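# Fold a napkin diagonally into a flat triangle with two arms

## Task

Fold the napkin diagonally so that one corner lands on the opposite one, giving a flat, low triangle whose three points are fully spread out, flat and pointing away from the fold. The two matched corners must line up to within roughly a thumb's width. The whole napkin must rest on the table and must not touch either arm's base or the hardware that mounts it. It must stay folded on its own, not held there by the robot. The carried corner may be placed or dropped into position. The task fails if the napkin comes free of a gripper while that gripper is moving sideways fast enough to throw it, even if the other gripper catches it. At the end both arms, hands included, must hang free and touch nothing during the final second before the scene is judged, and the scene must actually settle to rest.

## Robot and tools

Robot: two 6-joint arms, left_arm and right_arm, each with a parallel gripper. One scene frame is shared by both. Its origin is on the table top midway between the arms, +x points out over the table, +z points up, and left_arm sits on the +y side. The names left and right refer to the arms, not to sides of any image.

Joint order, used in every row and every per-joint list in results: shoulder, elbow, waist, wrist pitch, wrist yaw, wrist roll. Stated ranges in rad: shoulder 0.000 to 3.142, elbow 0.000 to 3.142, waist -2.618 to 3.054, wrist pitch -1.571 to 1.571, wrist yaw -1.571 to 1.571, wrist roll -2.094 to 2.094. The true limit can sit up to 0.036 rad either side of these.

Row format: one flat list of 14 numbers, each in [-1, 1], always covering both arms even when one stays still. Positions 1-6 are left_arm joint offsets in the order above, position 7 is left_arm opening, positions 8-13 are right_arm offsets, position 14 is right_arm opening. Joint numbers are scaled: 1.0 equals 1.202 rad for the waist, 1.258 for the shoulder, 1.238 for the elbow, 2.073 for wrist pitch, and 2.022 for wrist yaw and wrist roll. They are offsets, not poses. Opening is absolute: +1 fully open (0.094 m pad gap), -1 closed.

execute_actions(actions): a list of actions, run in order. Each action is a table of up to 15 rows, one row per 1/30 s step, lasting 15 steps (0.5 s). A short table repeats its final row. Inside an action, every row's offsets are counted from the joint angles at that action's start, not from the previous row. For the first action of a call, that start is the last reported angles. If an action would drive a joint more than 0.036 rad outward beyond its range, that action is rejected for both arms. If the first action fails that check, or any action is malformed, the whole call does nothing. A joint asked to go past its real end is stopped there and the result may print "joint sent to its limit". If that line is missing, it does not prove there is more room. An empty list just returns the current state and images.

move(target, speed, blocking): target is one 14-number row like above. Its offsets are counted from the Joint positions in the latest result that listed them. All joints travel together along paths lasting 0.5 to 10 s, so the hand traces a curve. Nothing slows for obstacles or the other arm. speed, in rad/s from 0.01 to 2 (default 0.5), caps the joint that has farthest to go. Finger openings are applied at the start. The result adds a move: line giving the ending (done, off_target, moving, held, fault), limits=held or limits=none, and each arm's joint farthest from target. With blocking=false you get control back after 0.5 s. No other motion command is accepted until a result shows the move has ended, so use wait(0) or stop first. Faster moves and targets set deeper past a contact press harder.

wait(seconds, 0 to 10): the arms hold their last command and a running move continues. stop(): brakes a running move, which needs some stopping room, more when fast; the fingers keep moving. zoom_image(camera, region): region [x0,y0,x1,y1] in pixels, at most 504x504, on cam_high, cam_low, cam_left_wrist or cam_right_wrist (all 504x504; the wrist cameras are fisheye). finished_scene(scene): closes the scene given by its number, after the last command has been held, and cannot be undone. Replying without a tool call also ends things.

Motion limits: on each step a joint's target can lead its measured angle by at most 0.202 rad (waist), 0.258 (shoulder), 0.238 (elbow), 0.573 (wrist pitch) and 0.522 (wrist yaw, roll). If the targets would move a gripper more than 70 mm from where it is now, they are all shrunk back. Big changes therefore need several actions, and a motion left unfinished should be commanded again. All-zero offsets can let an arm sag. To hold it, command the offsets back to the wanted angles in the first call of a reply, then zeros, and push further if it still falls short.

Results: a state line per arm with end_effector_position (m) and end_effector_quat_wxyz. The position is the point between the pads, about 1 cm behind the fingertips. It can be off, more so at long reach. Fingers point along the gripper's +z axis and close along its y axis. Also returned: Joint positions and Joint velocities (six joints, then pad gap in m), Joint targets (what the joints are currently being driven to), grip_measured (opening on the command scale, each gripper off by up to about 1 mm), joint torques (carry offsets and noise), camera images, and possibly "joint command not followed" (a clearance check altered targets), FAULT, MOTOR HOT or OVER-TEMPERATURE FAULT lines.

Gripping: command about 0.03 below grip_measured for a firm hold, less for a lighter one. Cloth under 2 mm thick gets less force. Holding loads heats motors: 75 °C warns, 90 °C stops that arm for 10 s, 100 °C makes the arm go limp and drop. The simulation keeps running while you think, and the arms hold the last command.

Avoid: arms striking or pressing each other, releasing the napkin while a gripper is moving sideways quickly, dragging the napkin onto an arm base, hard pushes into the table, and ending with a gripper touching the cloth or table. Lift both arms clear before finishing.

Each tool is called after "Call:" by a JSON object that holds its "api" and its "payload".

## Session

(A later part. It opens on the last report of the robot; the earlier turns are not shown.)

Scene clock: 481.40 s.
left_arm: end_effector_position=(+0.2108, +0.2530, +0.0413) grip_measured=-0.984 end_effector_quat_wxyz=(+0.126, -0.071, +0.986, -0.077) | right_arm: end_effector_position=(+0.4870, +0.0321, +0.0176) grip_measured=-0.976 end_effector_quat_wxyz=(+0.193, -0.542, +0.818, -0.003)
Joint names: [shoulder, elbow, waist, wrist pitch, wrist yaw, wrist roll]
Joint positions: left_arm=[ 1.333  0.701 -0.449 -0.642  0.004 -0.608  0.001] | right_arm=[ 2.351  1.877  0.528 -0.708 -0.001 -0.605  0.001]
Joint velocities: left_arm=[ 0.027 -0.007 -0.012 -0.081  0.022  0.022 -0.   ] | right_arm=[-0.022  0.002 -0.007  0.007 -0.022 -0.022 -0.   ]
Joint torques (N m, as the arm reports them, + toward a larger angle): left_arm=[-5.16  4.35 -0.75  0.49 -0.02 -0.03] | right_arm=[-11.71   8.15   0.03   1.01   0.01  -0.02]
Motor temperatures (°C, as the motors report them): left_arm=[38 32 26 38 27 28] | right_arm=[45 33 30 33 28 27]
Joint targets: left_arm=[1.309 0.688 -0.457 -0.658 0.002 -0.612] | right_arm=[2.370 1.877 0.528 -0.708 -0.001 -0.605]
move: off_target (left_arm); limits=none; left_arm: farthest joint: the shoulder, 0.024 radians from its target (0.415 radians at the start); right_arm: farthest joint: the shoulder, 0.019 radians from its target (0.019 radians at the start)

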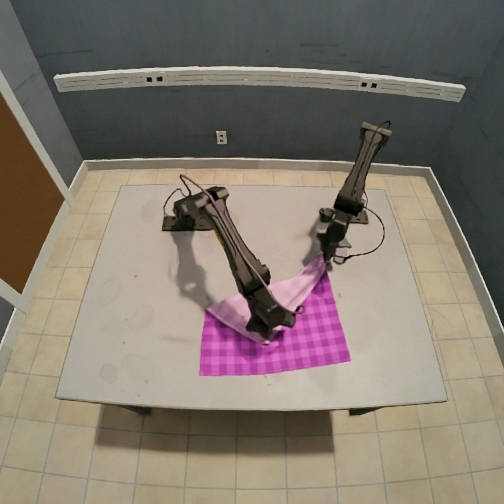

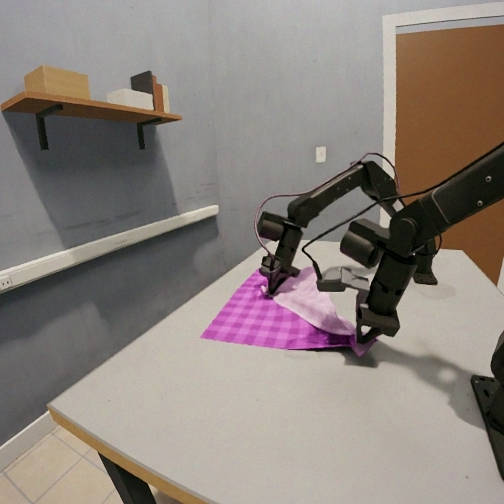

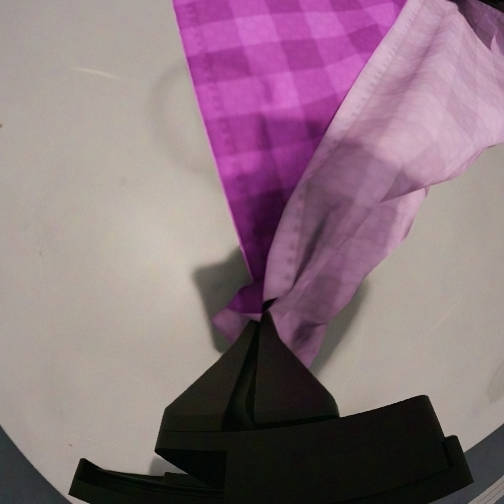

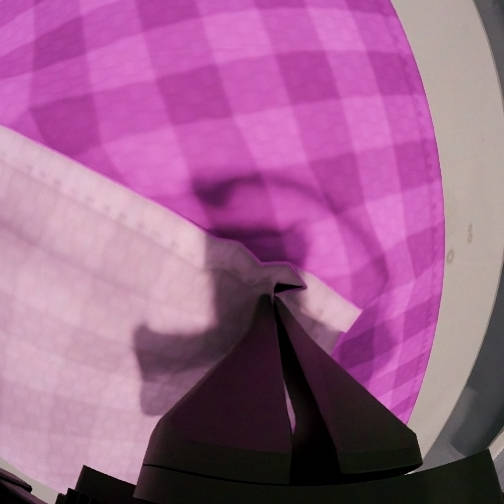

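Call:
{"api": "execute_actions", "payload": {"actions": []}}

Scene clock: 485.73 s.
left_arm: end_effector_position=(+0.2108, +0.2530, +0.0413) grip_measured=-0.984 end_effector_quat_wxyz=(+0.126, -0.071, +0.986, -0.077) | right_arm: end_effector_position=(+0.4870, +0.0321, +0.0176) grip_measured=-0.976 end_effector_quat_wxyz=(+0.193, -0.542, +0.818, -0.003)
Joint names: [shoulder, elbow, waist, wrist pitch, wrist yaw, wrist roll]
Joint positions: left_arm=[ 1.333  0.701 -0.449 -0.642  0.004 -0.608  0.001] | right_arm=[ 2.351  1.877  0.528 -0.708 -0.001 -0.605  0.001]
Joint velocities: left_arm=[-0.007 -0.007  0.007  0.051  0.007 -0.037 -0.001] | right_arm=[-0.017 -0.007 -0.007 -0.037  0.081  0.007 -0.   ]
Joint torques (N m, as the arm reports them, + toward a larger angle): left_arm=[-5.27  4.36 -0.68  0.53 -0.02 -0.01] | right_arm=[-11.7    8.16   0.02   1.01   0.01  -0.02]
Motor temperatures (°C, as the motors report them): left_arm=[37 32 26 38 27 28] | right_arm=[45 33 30 33 28 27]
Joint targets: left_arm=[1.309 0.688 -0.457 -0.658 0.002 -0.611] | right_arm=[2.370 1.877 0.528 -0.708 -0.001 -0.605]

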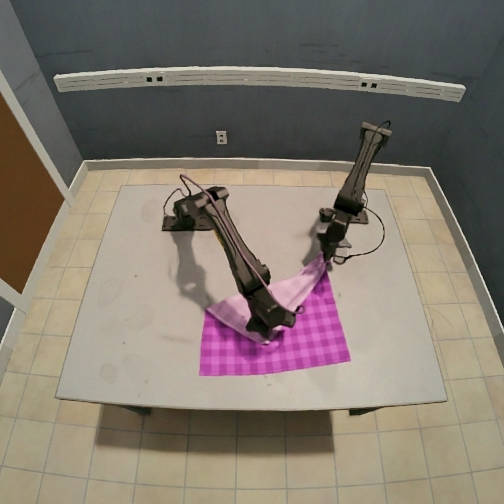

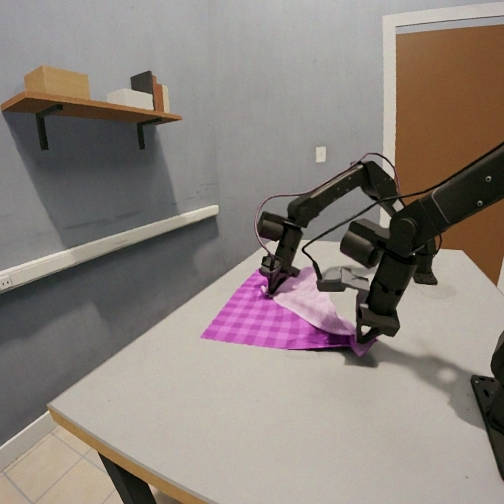

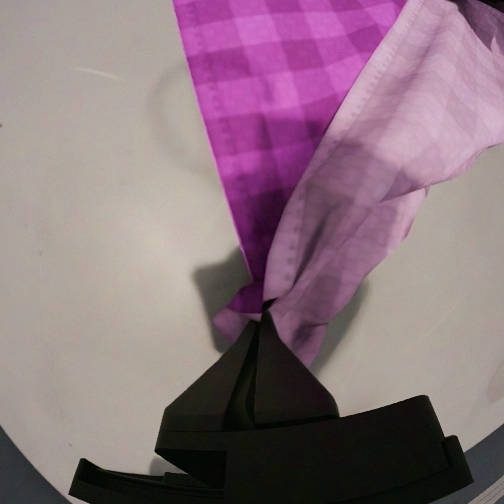

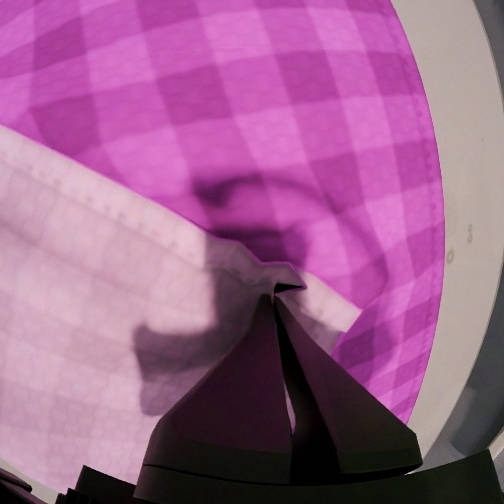

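Call:
{"api": "execute_actions", "payload": {"actions": [[[0.03,0,0,0,0,0,-1,0.012,0,0,0,0,0,-1]],[[0.03,0,0,0,0,0,-1,0.012,0,0,0,0,0,-1]],[[0.0,0,0,0,0,0,-0.6,0.012,0,0,0,0,0,-1]],[[0.0,0,0,0,0,0,-0.2,0.012,0,0,0,0,0,-1]],[[-0.08,0,0,0,0,0,-0.2,0.012,0,0,0,0,0,-1]],[[-0.08,0,0,0,0,0,-0.2,0.012,0,0,0,0,0,-1]],[[-0.08,0,0,0,0,0,-0.2,0.012,0,0,0,0,0,-1]]]}}

Scene clock: 491.27 s.
left_arm: end_effector_position=(+0.2189, +0.2482, +0.0851) grip_measured=-0.203 end_effector_quat_wxyz=(+0.203, -0.069, +0.969, -0.125) | right_arm: end_effector_position=(+0.4870, +0.0321, +0.0176) grip_measured=-0.976 end_effector_quat_wxyz=(+0.193, -0.542, +0.818, -0.003)
Joint names: [shoulder, elbow, waist, wrist pitch, wrist yaw, wrist roll]
Joint positions: left_arm=[ 1.147  0.691 -0.449 -0.632  0.008 -0.608  0.037] | right_arm=[ 2.351  1.877  0.528 -0.708 -0.001 -0.605  0.001]
Joint velocities: left_arm=[-0.007  0.007 -0.027 -0.007 -0.037 -0.095 -0.001] | right_arm=[ 0.002 -0.022 -0.002 -0.066 -0.007  0.007  0.001]
Joint torques (N m, as the arm reports them, + toward a larger angle): left_arm=[-3.66  6.15  0.01  0.97  0.02  0.01] | right_arm=[-11.99   8.16   0.02   1.01   0.01  -0.02]
Motor temperatures (°C, as the motors report them): left_arm=[37 32 26 38 27 28] | right_arm=[46 33 30 33 28 27]
Joint targets: left_arm=[1.132 0.695 -0.449 -0.626 0.008 -0.608] | right_arm=[2.366 1.877 0.528 -0.708 -0.001 -0.605]

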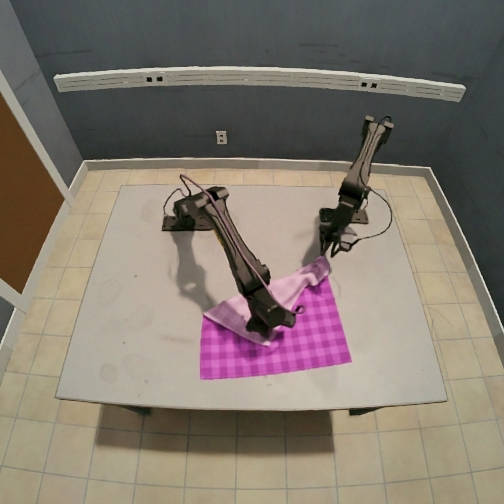

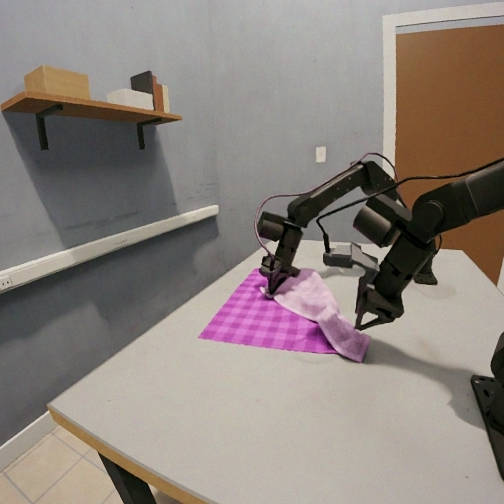

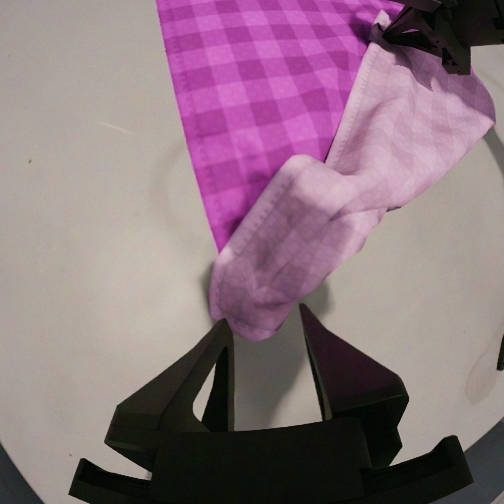

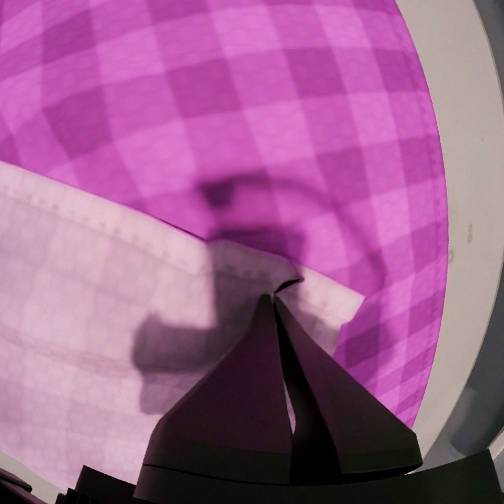

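Call:
{"api": "execute_actions", "payload": {"actions": [[[-0.05,0,0,0,0,0,-0.2,-0.05,0,0,0,0,0,-1]],[[-0.05,0,0,0,0,0,-0.2,-0.01,0.03,0.035,0.01,0,0,-1]],[[0,0,0,0,0,0,-0.2,0.0,0.02,0.035,0.01,0,0,-1]],[[0,0,0,0,0,0,-0.2,0.0,0.0,0.035,0,0,0,-1]]]}}

Scene clock: 497.23 s.
left_arm: end_effector_position=(+0.2185, +0.2484, +0.1054) grip_measured=-0.203 end_effector_quat_wxyz=(+0.234, -0.068, +0.959, -0.144) | right_arm: end_effector_position=(+0.4479, +0.0901, +0.0342) grip_measured=-0.976 end_effector_quat_wxyz=(+0.208, -0.592, +0.778, +0.004)
Joint names: [shoulder, elbow, waist, wrist pitch, wrist yaw, wrist roll]
Joint positions: left_arm=[ 1.061  0.691 -0.449 -0.644  0.008 -0.608  0.037] | right_arm=[ 2.32   1.877  0.661 -0.709  0.013 -0.605  0.001]
Joint velocities: left_arm=[ 0.012 -0.012  0.002 -0.007 -0.007 -0.051  0.   ] | right_arm=[-0.012 -0.002  0.002 -0.051  0.051 -0.11   0.   ]
Joint torques (N m, as the arm reports them, + toward a larger angle): left_arm=[-2.08  6.08 -0.05  1.06  0.02  0.01] | right_arm=[-12.98   8.23  -0.2    1.05  -0.02  -0.02]
Motor temperatures (°C, as the motors report them): left_arm=[37 32 26 38 27 28] | right_arm=[46 34 30 33 28 27]
Joint targets: left_arm=[1.061 0.691 -0.449 -0.643 0.008 -0.608] | right_arm=[2.320 1.877 0.658 -0.709 0.008 -0.605]

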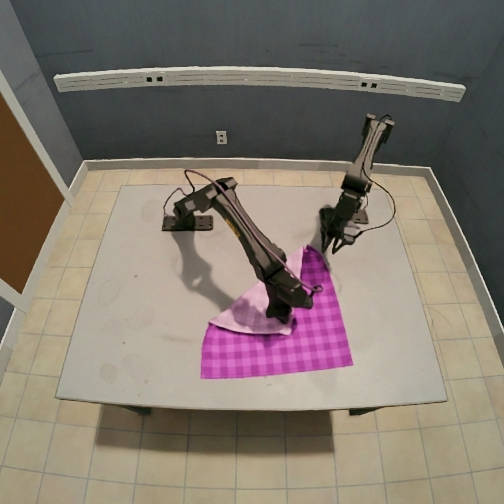

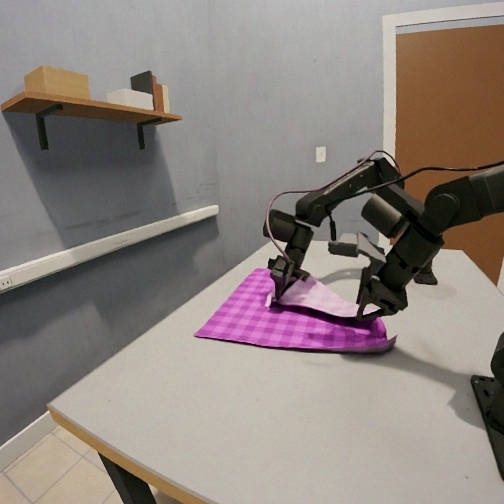

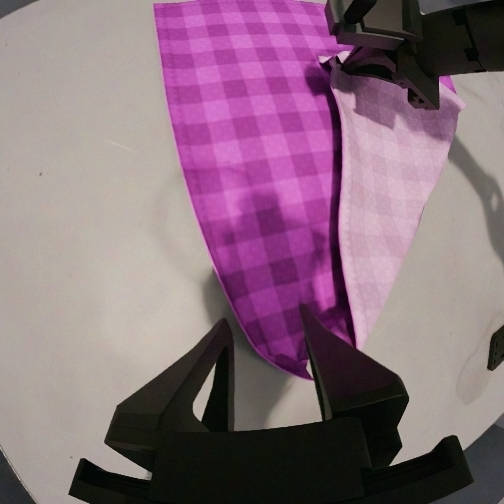

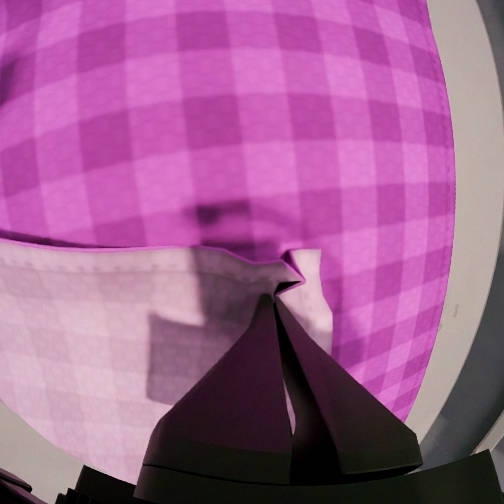

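Call:
{"api": "move", "payload": {"target": [-0.05,0,0.15,0,0,0,-0.2,0.04,0.06,0.06,0.07,0,0,-1], "speed": 0.1}}

Scene clock: 500.30 s.
left_arm: end_effector_position=(+0.2356, +0.2917, +0.1147) grip_measured=-0.203 end_effector_quat_wxyz=(+0.261, -0.149, +0.945, -0.131) | right_arm: end_effector_position=(+0.4473, +0.1393, +0.0329) grip_measured=-0.976 end_effector_quat_wxyz=(+0.258, -0.610, +0.749, +0.014)
Joint names: [shoulder, elbow, waist, wrist pitch, wrist yaw, wrist roll]
Joint positions: left_arm=[ 1.023  0.691 -0.277 -0.646  0.008 -0.608  0.037] | right_arm=[ 2.373  1.917  0.726 -0.592  0.013 -0.605  0.001]
Joint velocities: left_arm=[-0.007  0.002 -0.022  0.007 -0.007 -0.051  0.001] | right_arm=[ 0.002 -0.032 -0.027  0.051 -0.007  0.007  0.   ]
Joint torques (N m, as the arm reports them, + toward a larger angle): left_arm=[-3.53  6.12  0.74  1.09  0.    0.  ] | right_arm=[-13.69  11.33   0.69   1.54   0.02  -0.02]
Motor temperatures (°C, as the motors report them): left_arm=[36 32 26 38 27 28] | right_arm=[46 34 30 33 28 27]
Joint targets: left_arm=[0.998 0.691 -0.269 -0.644 0.008 -0.608] | right_arm=[2.370 1.951 0.733 -0.564 0.013 -0.605]
move: off_target (left_arm, right_arm); limits=none; left_arm: farthest joint: the shoulder, 0.025 radians from its target (0.063 radians at the start); right_arm: farthest joint: the elbow, 0.034 radians from its target (0.075 radians at the start)

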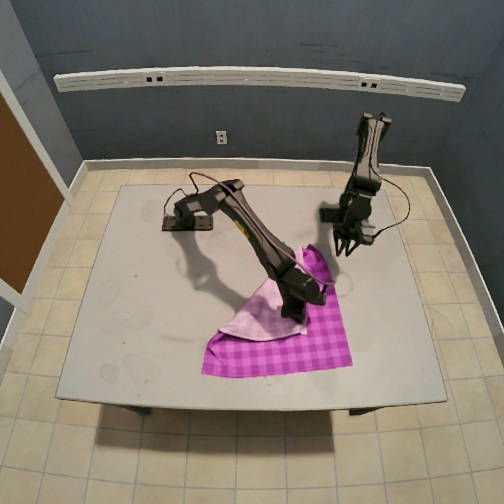

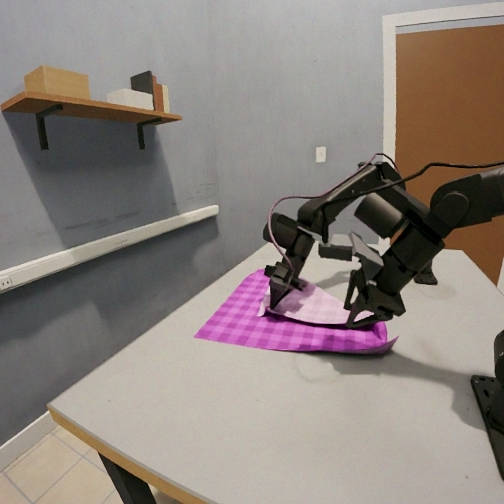

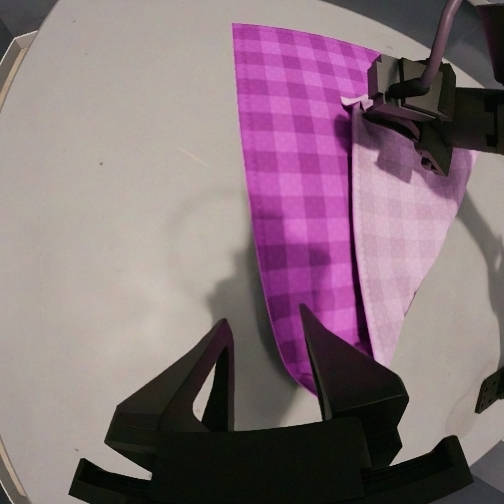

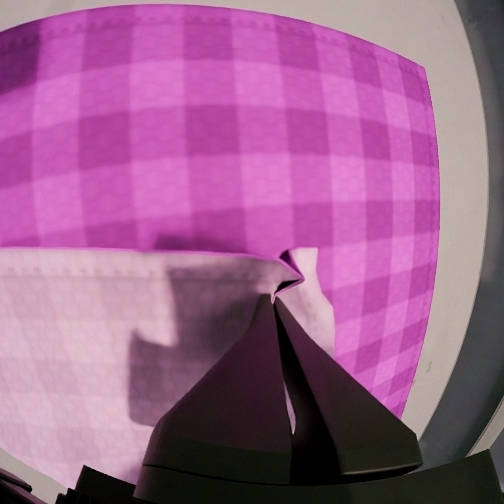

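Call:
{"api": "move", "payload": {"target": [0,0,0.1,0,0,0,-0.2,0.175,0.30,0.02,0.015,0,0,-1], "speed": 0.15}}

Scene clock: 506.97 s.
left_arm: end_effector_position=(+0.2425, +0.3212, +0.1145) grip_measured=-0.203 end_effector_quat_wxyz=(+0.267, -0.201, +0.935, -0.116) | right_arm: end_effector_position=(+0.4872, +0.1913, +0.0300) grip_measured=-0.976 end_effector_quat_wxyz=(+0.314, -0.604, +0.732, +0.021)
Joint names: [shoulder, elbow, waist, wrist pitch, wrist yaw, wrist roll]
Joint positions: left_arm=[ 1.023  0.691 -0.166 -0.648  0.008 -0.608  0.037] | right_arm=[ 2.597  2.254  0.742 -0.588  0.014 -0.605  0.001]
Joint velocities: left_arm=[ 0.007 -0.012  0.027  0.051 -0.037  0.007  0.   ] | right_arm=[ 0.002  0.007  0.002  0.007 -0.037 -0.051 -0.   ]
Joint torques (N m, as the arm reports them, + toward a larger angle): left_arm=[-1.84  6.13  0.8   1.09  0.01  0.02] | right_arm=[-15.28  11.63   0.85   1.7    0.01  -0.02]
Motor temperatures (°C, as the motors report them): left_arm=[36 32 26 38 27 28] | right_arm=[47 35 30 34 28 27]
Joint targets: left_arm=[1.023 0.691 -0.157 -0.646 0.008 -0.608] | right_arm=[2.593 2.288 0.750 -0.561 0.013 -0.605]
move: off_target (right_arm); limits=none; left_arm: farthest joint: the waist, 0.009 radians from its target (0.121 radians at the start); right_arm: farthest joint: the elbow, 0.034 radians from its target (0.371 radians at the start)

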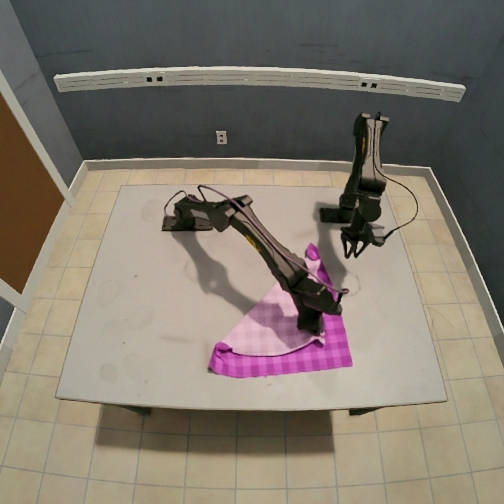

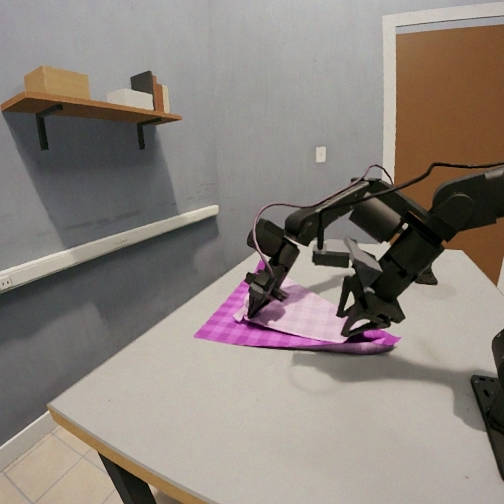

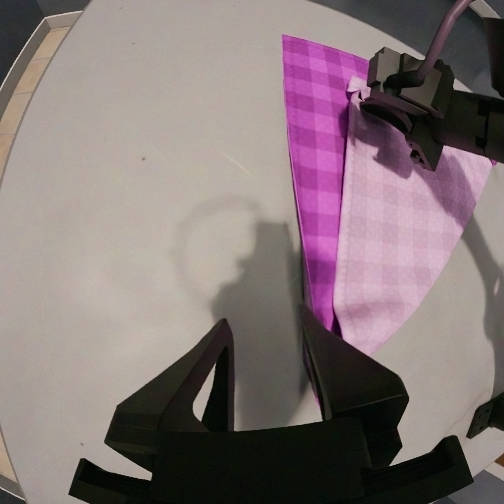

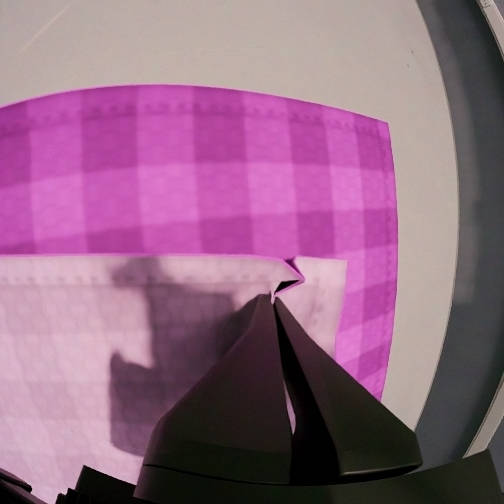

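Call:
{"api": "move", "payload": {"target": [0,0,0.1,0,0,0,-0.2,0.158,0.273,0.02,0.085,0,0,-1], "speed": 0.15}}

Call:
{"api": "zoom_image", "payload": {"camera": "cam_high", "region": [180,220,400,400]}}

Scene clock: 511.17 s.
left_arm: end_effector_position=(+0.2460, +0.3512, +0.1143) grip_measured=-0.203 end_effector_quat_wxyz=(+0.273, -0.253, +0.923, -0.101) | right_arm: end_effector_position=(+0.5274, +0.2469, +0.0466) grip_measured=-0.976 end_effector_quat_wxyz=(+0.425, -0.581, +0.694, +0.034)
Joint names: [shoulder, elbow, waist, wrist pitch, wrist yaw, wrist roll]
Joint positions: left_arm=[ 1.023  0.691 -0.055 -0.649  0.009 -0.608  0.037] | right_arm=[ 2.802  2.556  0.758 -0.444  0.014 -0.605  0.001]
Joint velocities: left_arm=[ 0.012  0.007 -0.022  0.095 -0.066  0.007  0.001] | right_arm=[-0.002  0.002 -0.007  0.007  0.037 -0.037  0.   ]
Joint torques (N m, as the arm reports them, + toward a larger angle): left_arm=[-1.86  6.19  0.78  1.07  0.    0.01] | right_arm=[-16.53  12.08   0.79   2.06   0.01  -0.02]
Motor temperatures (°C, as the motors report them): left_arm=[36 32 26 38 27 28] | right_arm=[49 35 30 34 28 27]
Joint targets: left_arm=[1.023 0.691 -0.046 -0.648 0.008 -0.608] | right_arm=[2.796 2.592 0.766 -0.412 0.013 -0.605]
move: off_target (right_arm); limits=none; left_arm: farthest joint: the waist, 0.009 radians from its target (0.120 radians at the start); right_arm: farthest joint: the elbow, 0.036 radians from its target (0.338 radians at the start)

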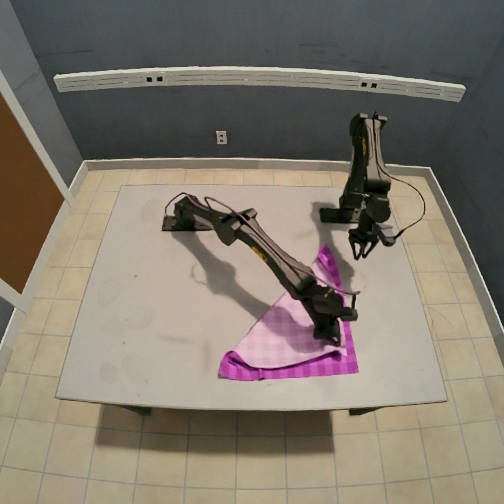

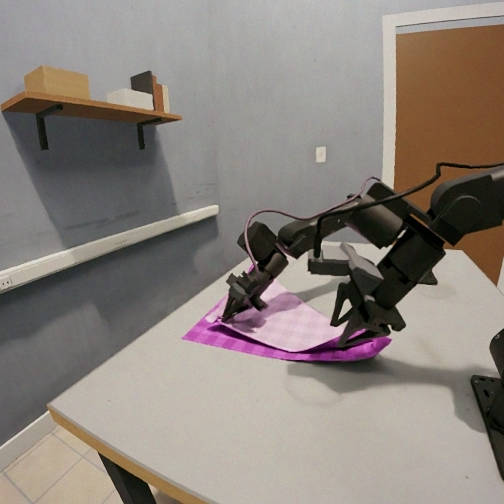

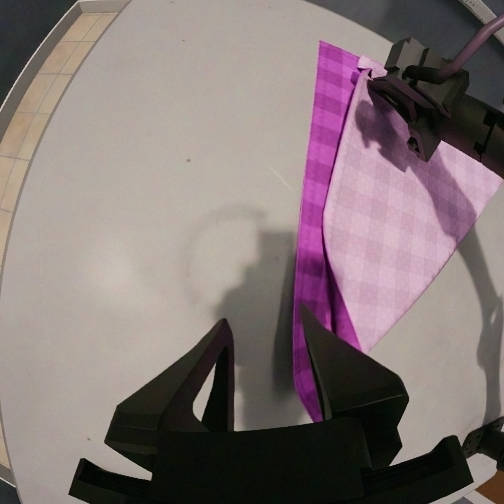

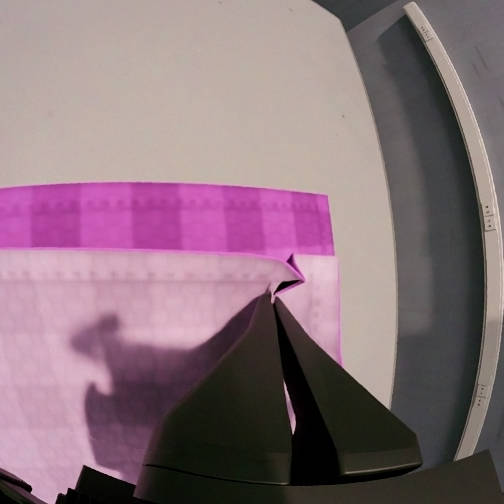

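Region (180, 220, 400, 400) of cam_high's 504x504 image, scaled by 2.291, with more detail than that image has; it fills the top 412 rows of this view, and the rest is white.

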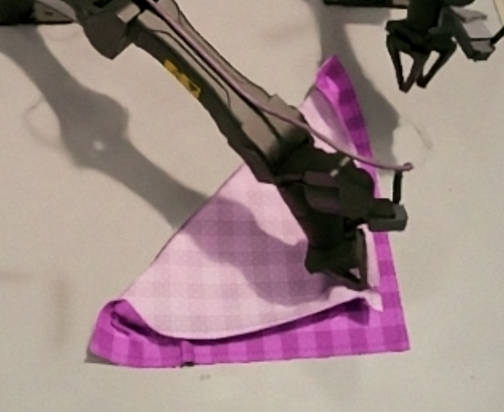

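Call:
{"api": "execute_actions", "payload": {"actions": [[[0,0,0,0,0,0,-0.2,0.02,0,0,0,0,0,-1]],[[0,0,0,0,0,0,-0.2,0.01,0,0,0,0,0,-1]],[[0,0,0,0,0,0,-0.2,0.0,0,0,0,0,0,-0.75]],[[0,0,0,0,0,0,-0.2,-0.02,0,0,0,0,0,-0.5]],[[0,0,0,0,0,0,-0.2,-0.06,0,0,0,0,0,-0.5]],[[0,0,0,0,0,0,-0.2,-0.06,0,0,0,0,0,-0.5]],[[0,0,0,0,0,0,-0.2,-0.06,0,0,0,0,0,-0.5]]]}}

Scene clock: 517.37 s.
left_arm: end_effector_position=(+0.2439, +0.3513, +0.1129) grip_measured=-0.203 end_effector_quat_wxyz=(+0.268, -0.254, +0.924, -0.099) | right_arm: end_effector_position=(+0.5317, +0.2483, +0.1150) grip_measured=-0.502 end_effector_quat_wxyz=(+0.471, -0.564, +0.678, +0.034)
Joint names: [shoulder, elbow, waist, wrist pitch, wrist yaw, wrist roll]
Joint positions: left_arm=[ 1.023  0.691 -0.055 -0.66   0.009 -0.608  0.037] | right_arm=[ 2.701  2.546  0.757 -0.433  0.025 -0.606  0.023]
Joint velocities: left_arm=[-0.007 -0.017  0.012  0.051 -0.022 -0.007 -0.   ] | right_arm=[ 0.012 -0.007 -0.002  0.022  0.037  0.037 -0.   ]
Joint torques (N m, as the arm reports them, + toward a larger angle): left_arm=[-1.83  6.04  0.05  1.09  0.02  0.02] | right_arm=[-18.05   9.36   0.02   1.84   0.02  -0.02]
Motor temperatures (°C, as the motors report them): left_arm=[35 32 26 39 27 28] | right_arm=[51 35 30 35 28 27]
Joint targets: left_arm=[1.023 0.691 -0.055 -0.658 0.009 -0.608] | right_arm=[2.670 2.549 0.757 -0.429 0.025 -0.606]

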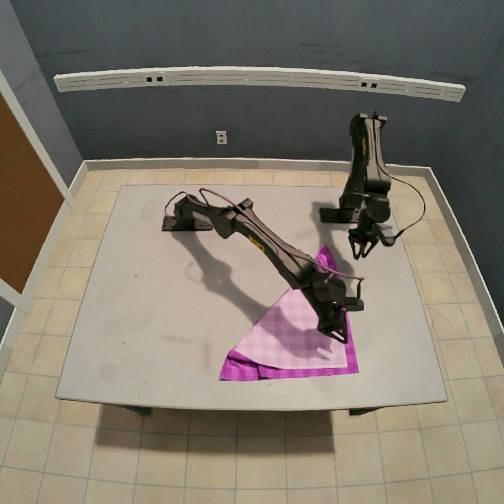

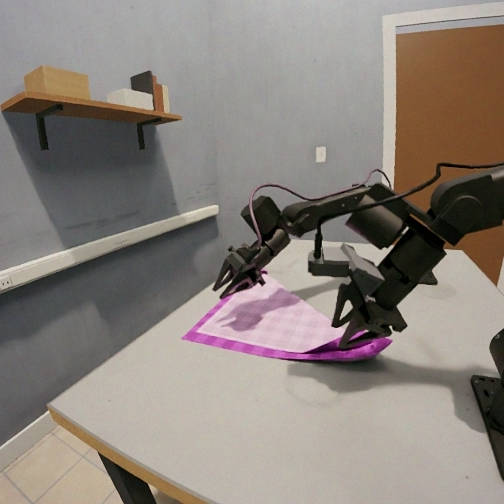

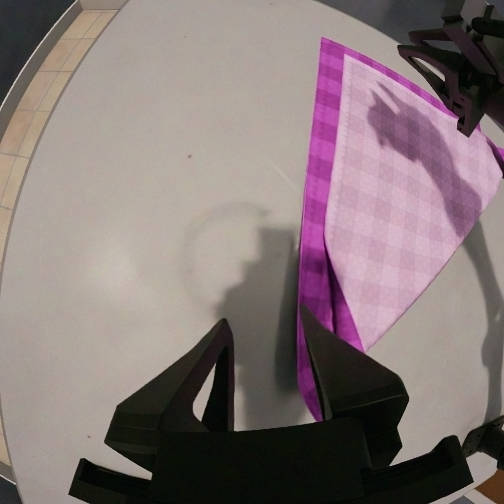

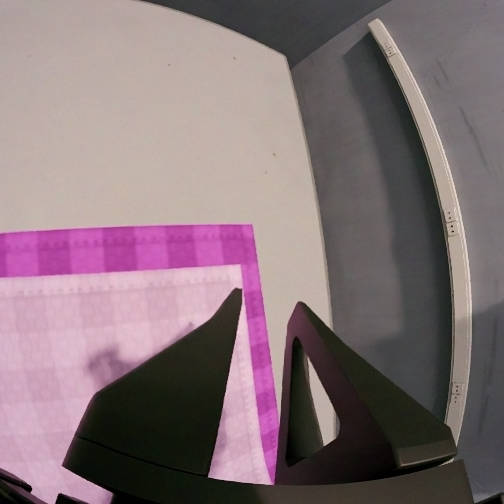

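Call:
{"api": "move", "payload": {"target": [0,0,0,0,0,0.3,-1,-0.24,-0.33,-0.43,-0.08,0,0.3,-1], "speed": 0.4}}

Call:
{"api": "zoom_image", "payload": {"camera": "cam_high", "region": [180,220,400,400]}}

Scene clock: 522.13 s.
left_arm: end_effector_position=(+0.2434, +0.3514, +0.1126) grip_measured=-0.996 end_effector_quat_wxyz=(+0.284, +0.031, +0.958, -0.015) | right_arm: end_effector_position=(+0.6362, -0.0954, +0.0848) grip_measured=-0.985 end_effector_quat_wxyz=(+0.336, -0.127, +0.933, +0.032)
Joint names: [shoulder, elbow, waist, wrist pitch, wrist yaw, wrist roll]
Joint positions: left_arm=[ 1.023  0.691 -0.055 -0.662  0.009 -0.007  0.   ] | right_arm=[ 2.436  2.144  0.234 -0.59   0.027 -0.008  0.001]
Joint velocities: left_arm=[-0.007 -0.017 -0.017 -0.007 -0.007  0.081 -0.001] | right_arm=[-0.012 -0.027  0.002  0.081  0.037 -0.007 -0.   ]
Joint torques (N m, as the arm reports them, + toward a larger angle): left_arm=[-1.85  6.06  0.02  1.07  0.01  0.04] | right_arm=[-16.97   8.16   0.63   1.38   0.     0.08]
Motor temperatures (°C, as the motors report them): left_arm=[35 32 26 39 27 28] | right_arm=[53 35 30 35 28 27]
Joint targets: left_arm=[1.023 0.691 -0.055 -0.660 0.009 -0.002] | right_arm=[2.399 2.137 0.240 -0.599 0.025 0.001]
move: off_target (right_arm); limits=none; left_arm: farthest joint: the wrist roll, 0.006 radians from its target (0.607 radians at the start); right_arm: farthest joint: the shoulder, 0.037 radians from its target (0.302 radians at the start)

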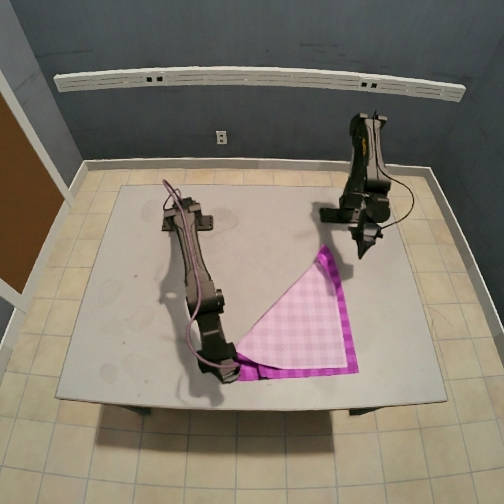

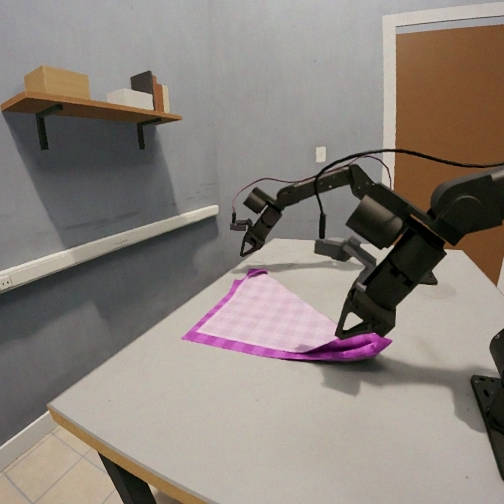

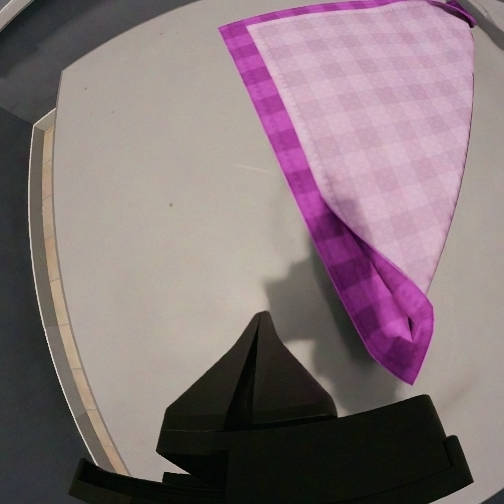

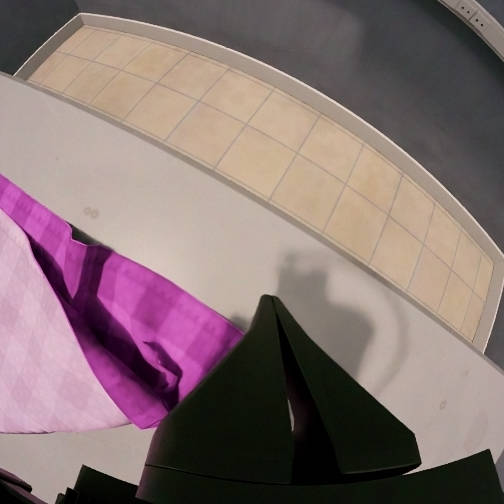

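Region (180, 220, 400, 400) of cam_high's 504x504 image, scaled by 2.291, with more detail than that image has; it fills the top 412 rows of this view, and the rest is white.

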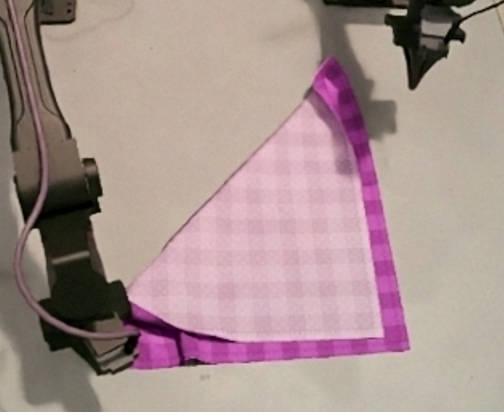

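Call:
{"api": "move", "payload": {"target": [0.14,-0.027,-0.39,-0.1,0,0,-1,-0.03,-0.07,0.02,-0.02,0,0,-1], "speed": 0.3}}

Scene clock: 526.03 s.
left_arm: end_effector_position=(+0.1535, +0.2659, +0.0472) grip_measured=-0.996 end_effector_quat_wxyz=(+0.082, +0.258, +0.962, -0.026) | right_arm: end_effector_position=(+0.6092, -0.0927, +0.0470) grip_measured=-0.985 end_effector_quat_wxyz=(+0.281, -0.138, +0.949, +0.027)
Joint names: [shoulder, elbow, waist, wrist pitch, wrist yaw, wrist roll]
Joint positions: left_arm=[ 1.194  0.663 -0.515 -0.868  0.006 -0.006  0.   ] | right_arm=[ 2.436  2.061  0.25  -0.623  0.027 -0.007  0.001]
Joint velocities: left_arm=[-0.007 -0.007 -0.017 -0.007  0.051  0.007  0.   ] | right_arm=[-0.012 -0.022 -0.027 -0.037  0.007  0.037  0.001]
Joint torques (N m, as the arm reports them, + toward a larger angle): left_arm=[-1.98  4.88 -0.7   0.49  0.03  0.01] | right_arm=[-16.81   8.19   0.74   1.22   0.03  -0.03]
Motor temperatures (°C, as the motors report them): left_arm=[35 32 26 38 27 28] | right_arm=[53 35 30 35 28 27]
Joint targets: left_arm=[1.199 0.657 -0.524 -0.869 0.008 -0.007] | right_arm=[2.399 2.057 0.258 -0.632 0.027 -0.008]
move: off_target (right_arm); limits=none; left_arm: farthest joint: the waist, 0.009 radians from its target (0.469 radians at the start); right_arm: farthest joint: the shoulder, 0.038 radians from its target (0.038 radians at the start)

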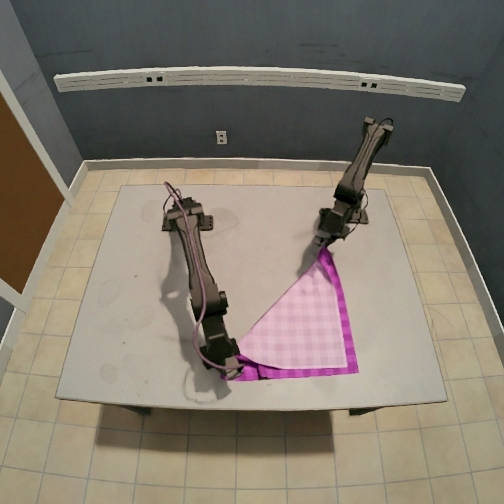

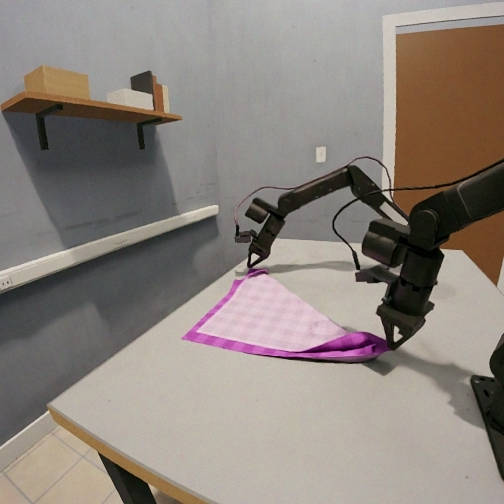

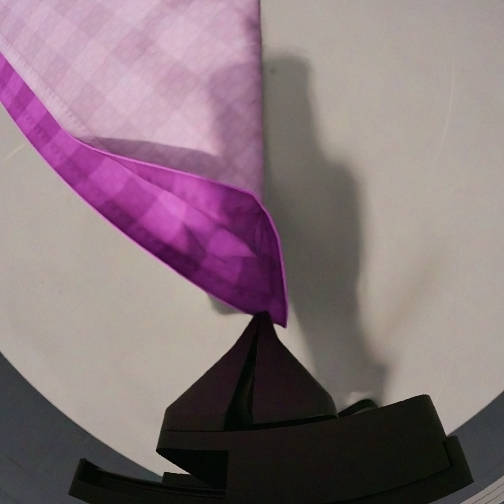

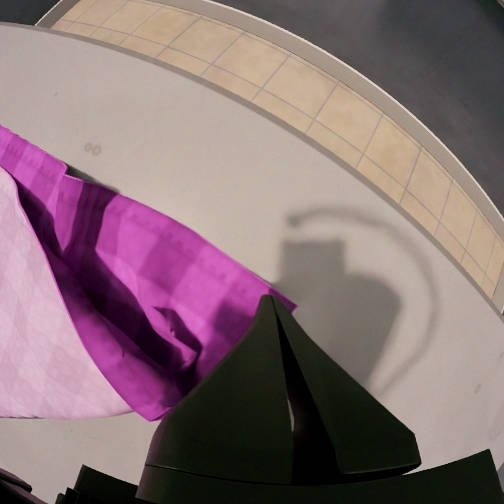

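Call:
{"api": "execute_actions", "payload": {"actions": [[[0,0.075,0,0,0,0,-1,0.03,0,0,0,0,0,-1]],[[0,0.065,-0.03,0,0,0,-0.6,0.02,0,0,0,0,0,-1]],[[0,0.0,-0.02,0,0,0,-0.1,0.015,0,0,0,0,0,-1]],[[0.06,0.0,0,0,0,0,-0.1,0.015,0,0,0,0,0,-1]]]}}

Scene clock: 530.53 s.
left_arm: end_effector_position=(+0.1745, +0.2422, +0.0654) grip_measured=-0.103 end_effector_quat_wxyz=(+0.095, +0.279, +0.955, -0.030) | right_arm: end_effector_position=(+0.6064, -0.0935, +0.0177) grip_measured=-0.985 end_effector_quat_wxyz=(+0.260, -0.139, +0.955, +0.024)
Joint names: [shoulder, elbow, waist, wrist pitch, wrist yaw, wrist roll]
Joint positions: left_arm=[ 1.278  0.788 -0.559 -0.881  0.003 -0.006  0.042] | right_arm=[ 2.488  2.061  0.25  -0.616  0.027 -0.007  0.001]
Joint velocities: left_arm=[-0.002 -0.012  0.007 -0.081 -0.051 -0.022 -0.001] | right_arm=[ 0.007  0.032  0.012  0.007 -0.037 -0.037 -0.   ]
Joint torques (N m, as the arm reports them, + toward a larger angle): left_arm=[-3.47  5.4  -0.05  0.53  0.    0.  ] | right_arm=[-12.79   8.44   0.04   1.24   0.03  -0.02]
Motor temperatures (°C, as the motors report them): left_arm=[35 32 26 38 27 28] | right_arm=[53 34 30 35 28 27]
Joint targets: left_arm=[1.273 0.788 -0.559 -0.878 0.003 -0.006] | right_arm=[2.507 2.061 0.250 -0.616 0.027 -0.007]

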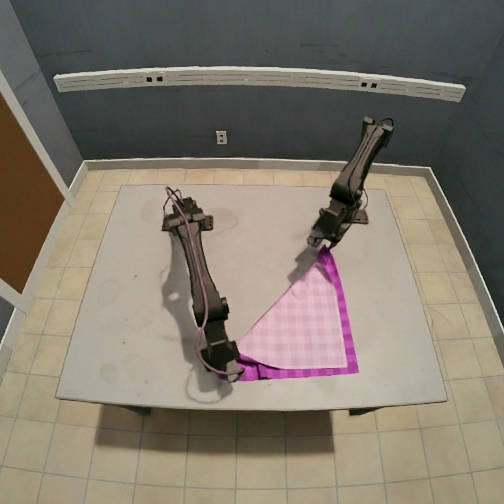

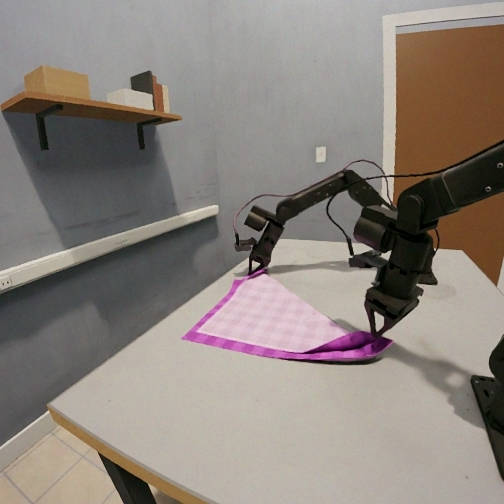

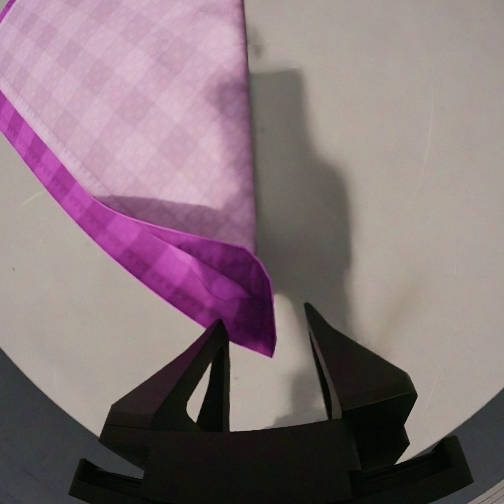

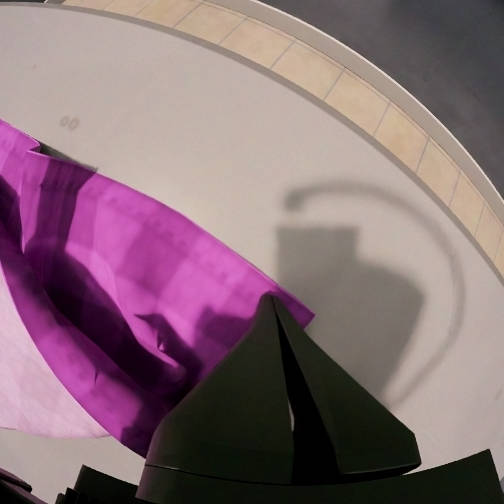

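Call:
{"api": "execute_actions", "payload": {"actions": [[[0.065,0,0,0,0,0,-0.1,0.015,0,0,0,0,0,-1]],[[0.065,0,0,0,0,0,-0.1,0.015,0,0,0,0,0,-1]]]}}

Scene clock: 532.30 s.
left_arm: end_effector_position=(+0.1633, +0.2495, +0.0283) grip_measured=-0.103 end_effector_quat_wxyz=(+0.010, +0.280, +0.960, -0.005) | right_arm: end_effector_position=(+0.6064, -0.0935, +0.0177) grip_measured=-0.985 end_effector_quat_wxyz=(+0.260, -0.139, +0.955, +0.024)
Joint names: [shoulder, elbow, waist, wrist pitch, wrist yaw, wrist roll]
Joint positions: left_arm=[ 1.453  0.788 -0.559 -0.884  0.003 -0.006  0.042] | right_arm=[ 2.488  2.061  0.25  -0.616  0.027 -0.007  0.001]
Joint velocities: left_arm=[ 0.012  0.002 -0.022  0.022  0.066 -0.051  0.   ] | right_arm=[ 0.002 -0.017  0.002 -0.007  0.022  0.007  0.001]
Joint torques (N m, as the arm reports them, + toward a larger angle): left_arm=[-4.4   4.89  0.07  0.2   0.01  0.01] | right_arm=[-12.78   8.44   0.02   1.24   0.03  -0.02]
Motor temperatures (°C, as the motors report them): left_arm=[35 32 26 38 27 28] | right_arm=[53 34 30 35 28 27]
Joint targets: left_arm=[1.448 0.788 -0.559 -0.883 0.003 -0.006] | right_arm=[2.507 2.061 0.250 -0.616 0.027 -0.007]

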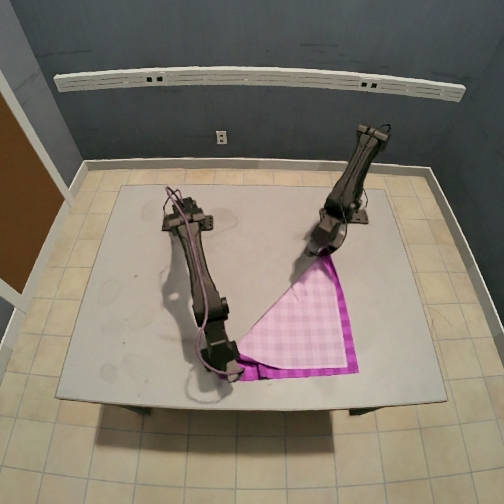

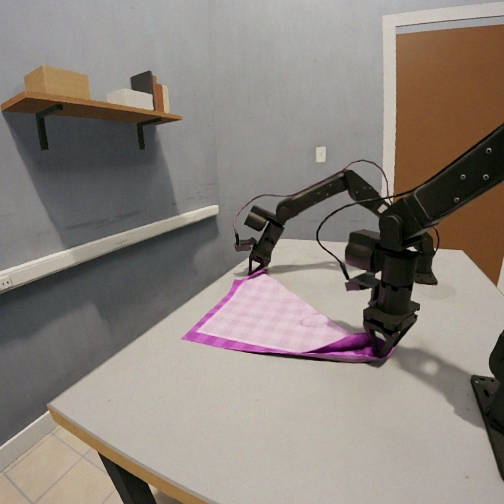

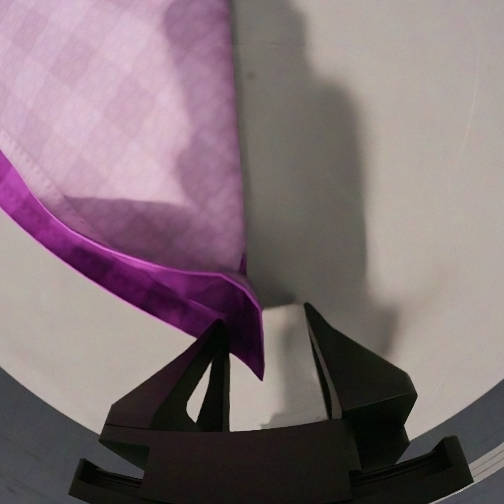

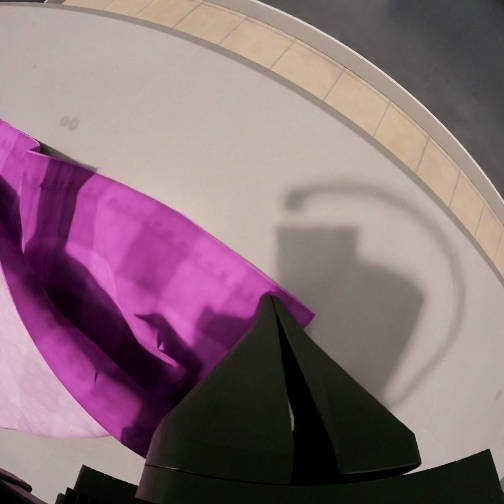

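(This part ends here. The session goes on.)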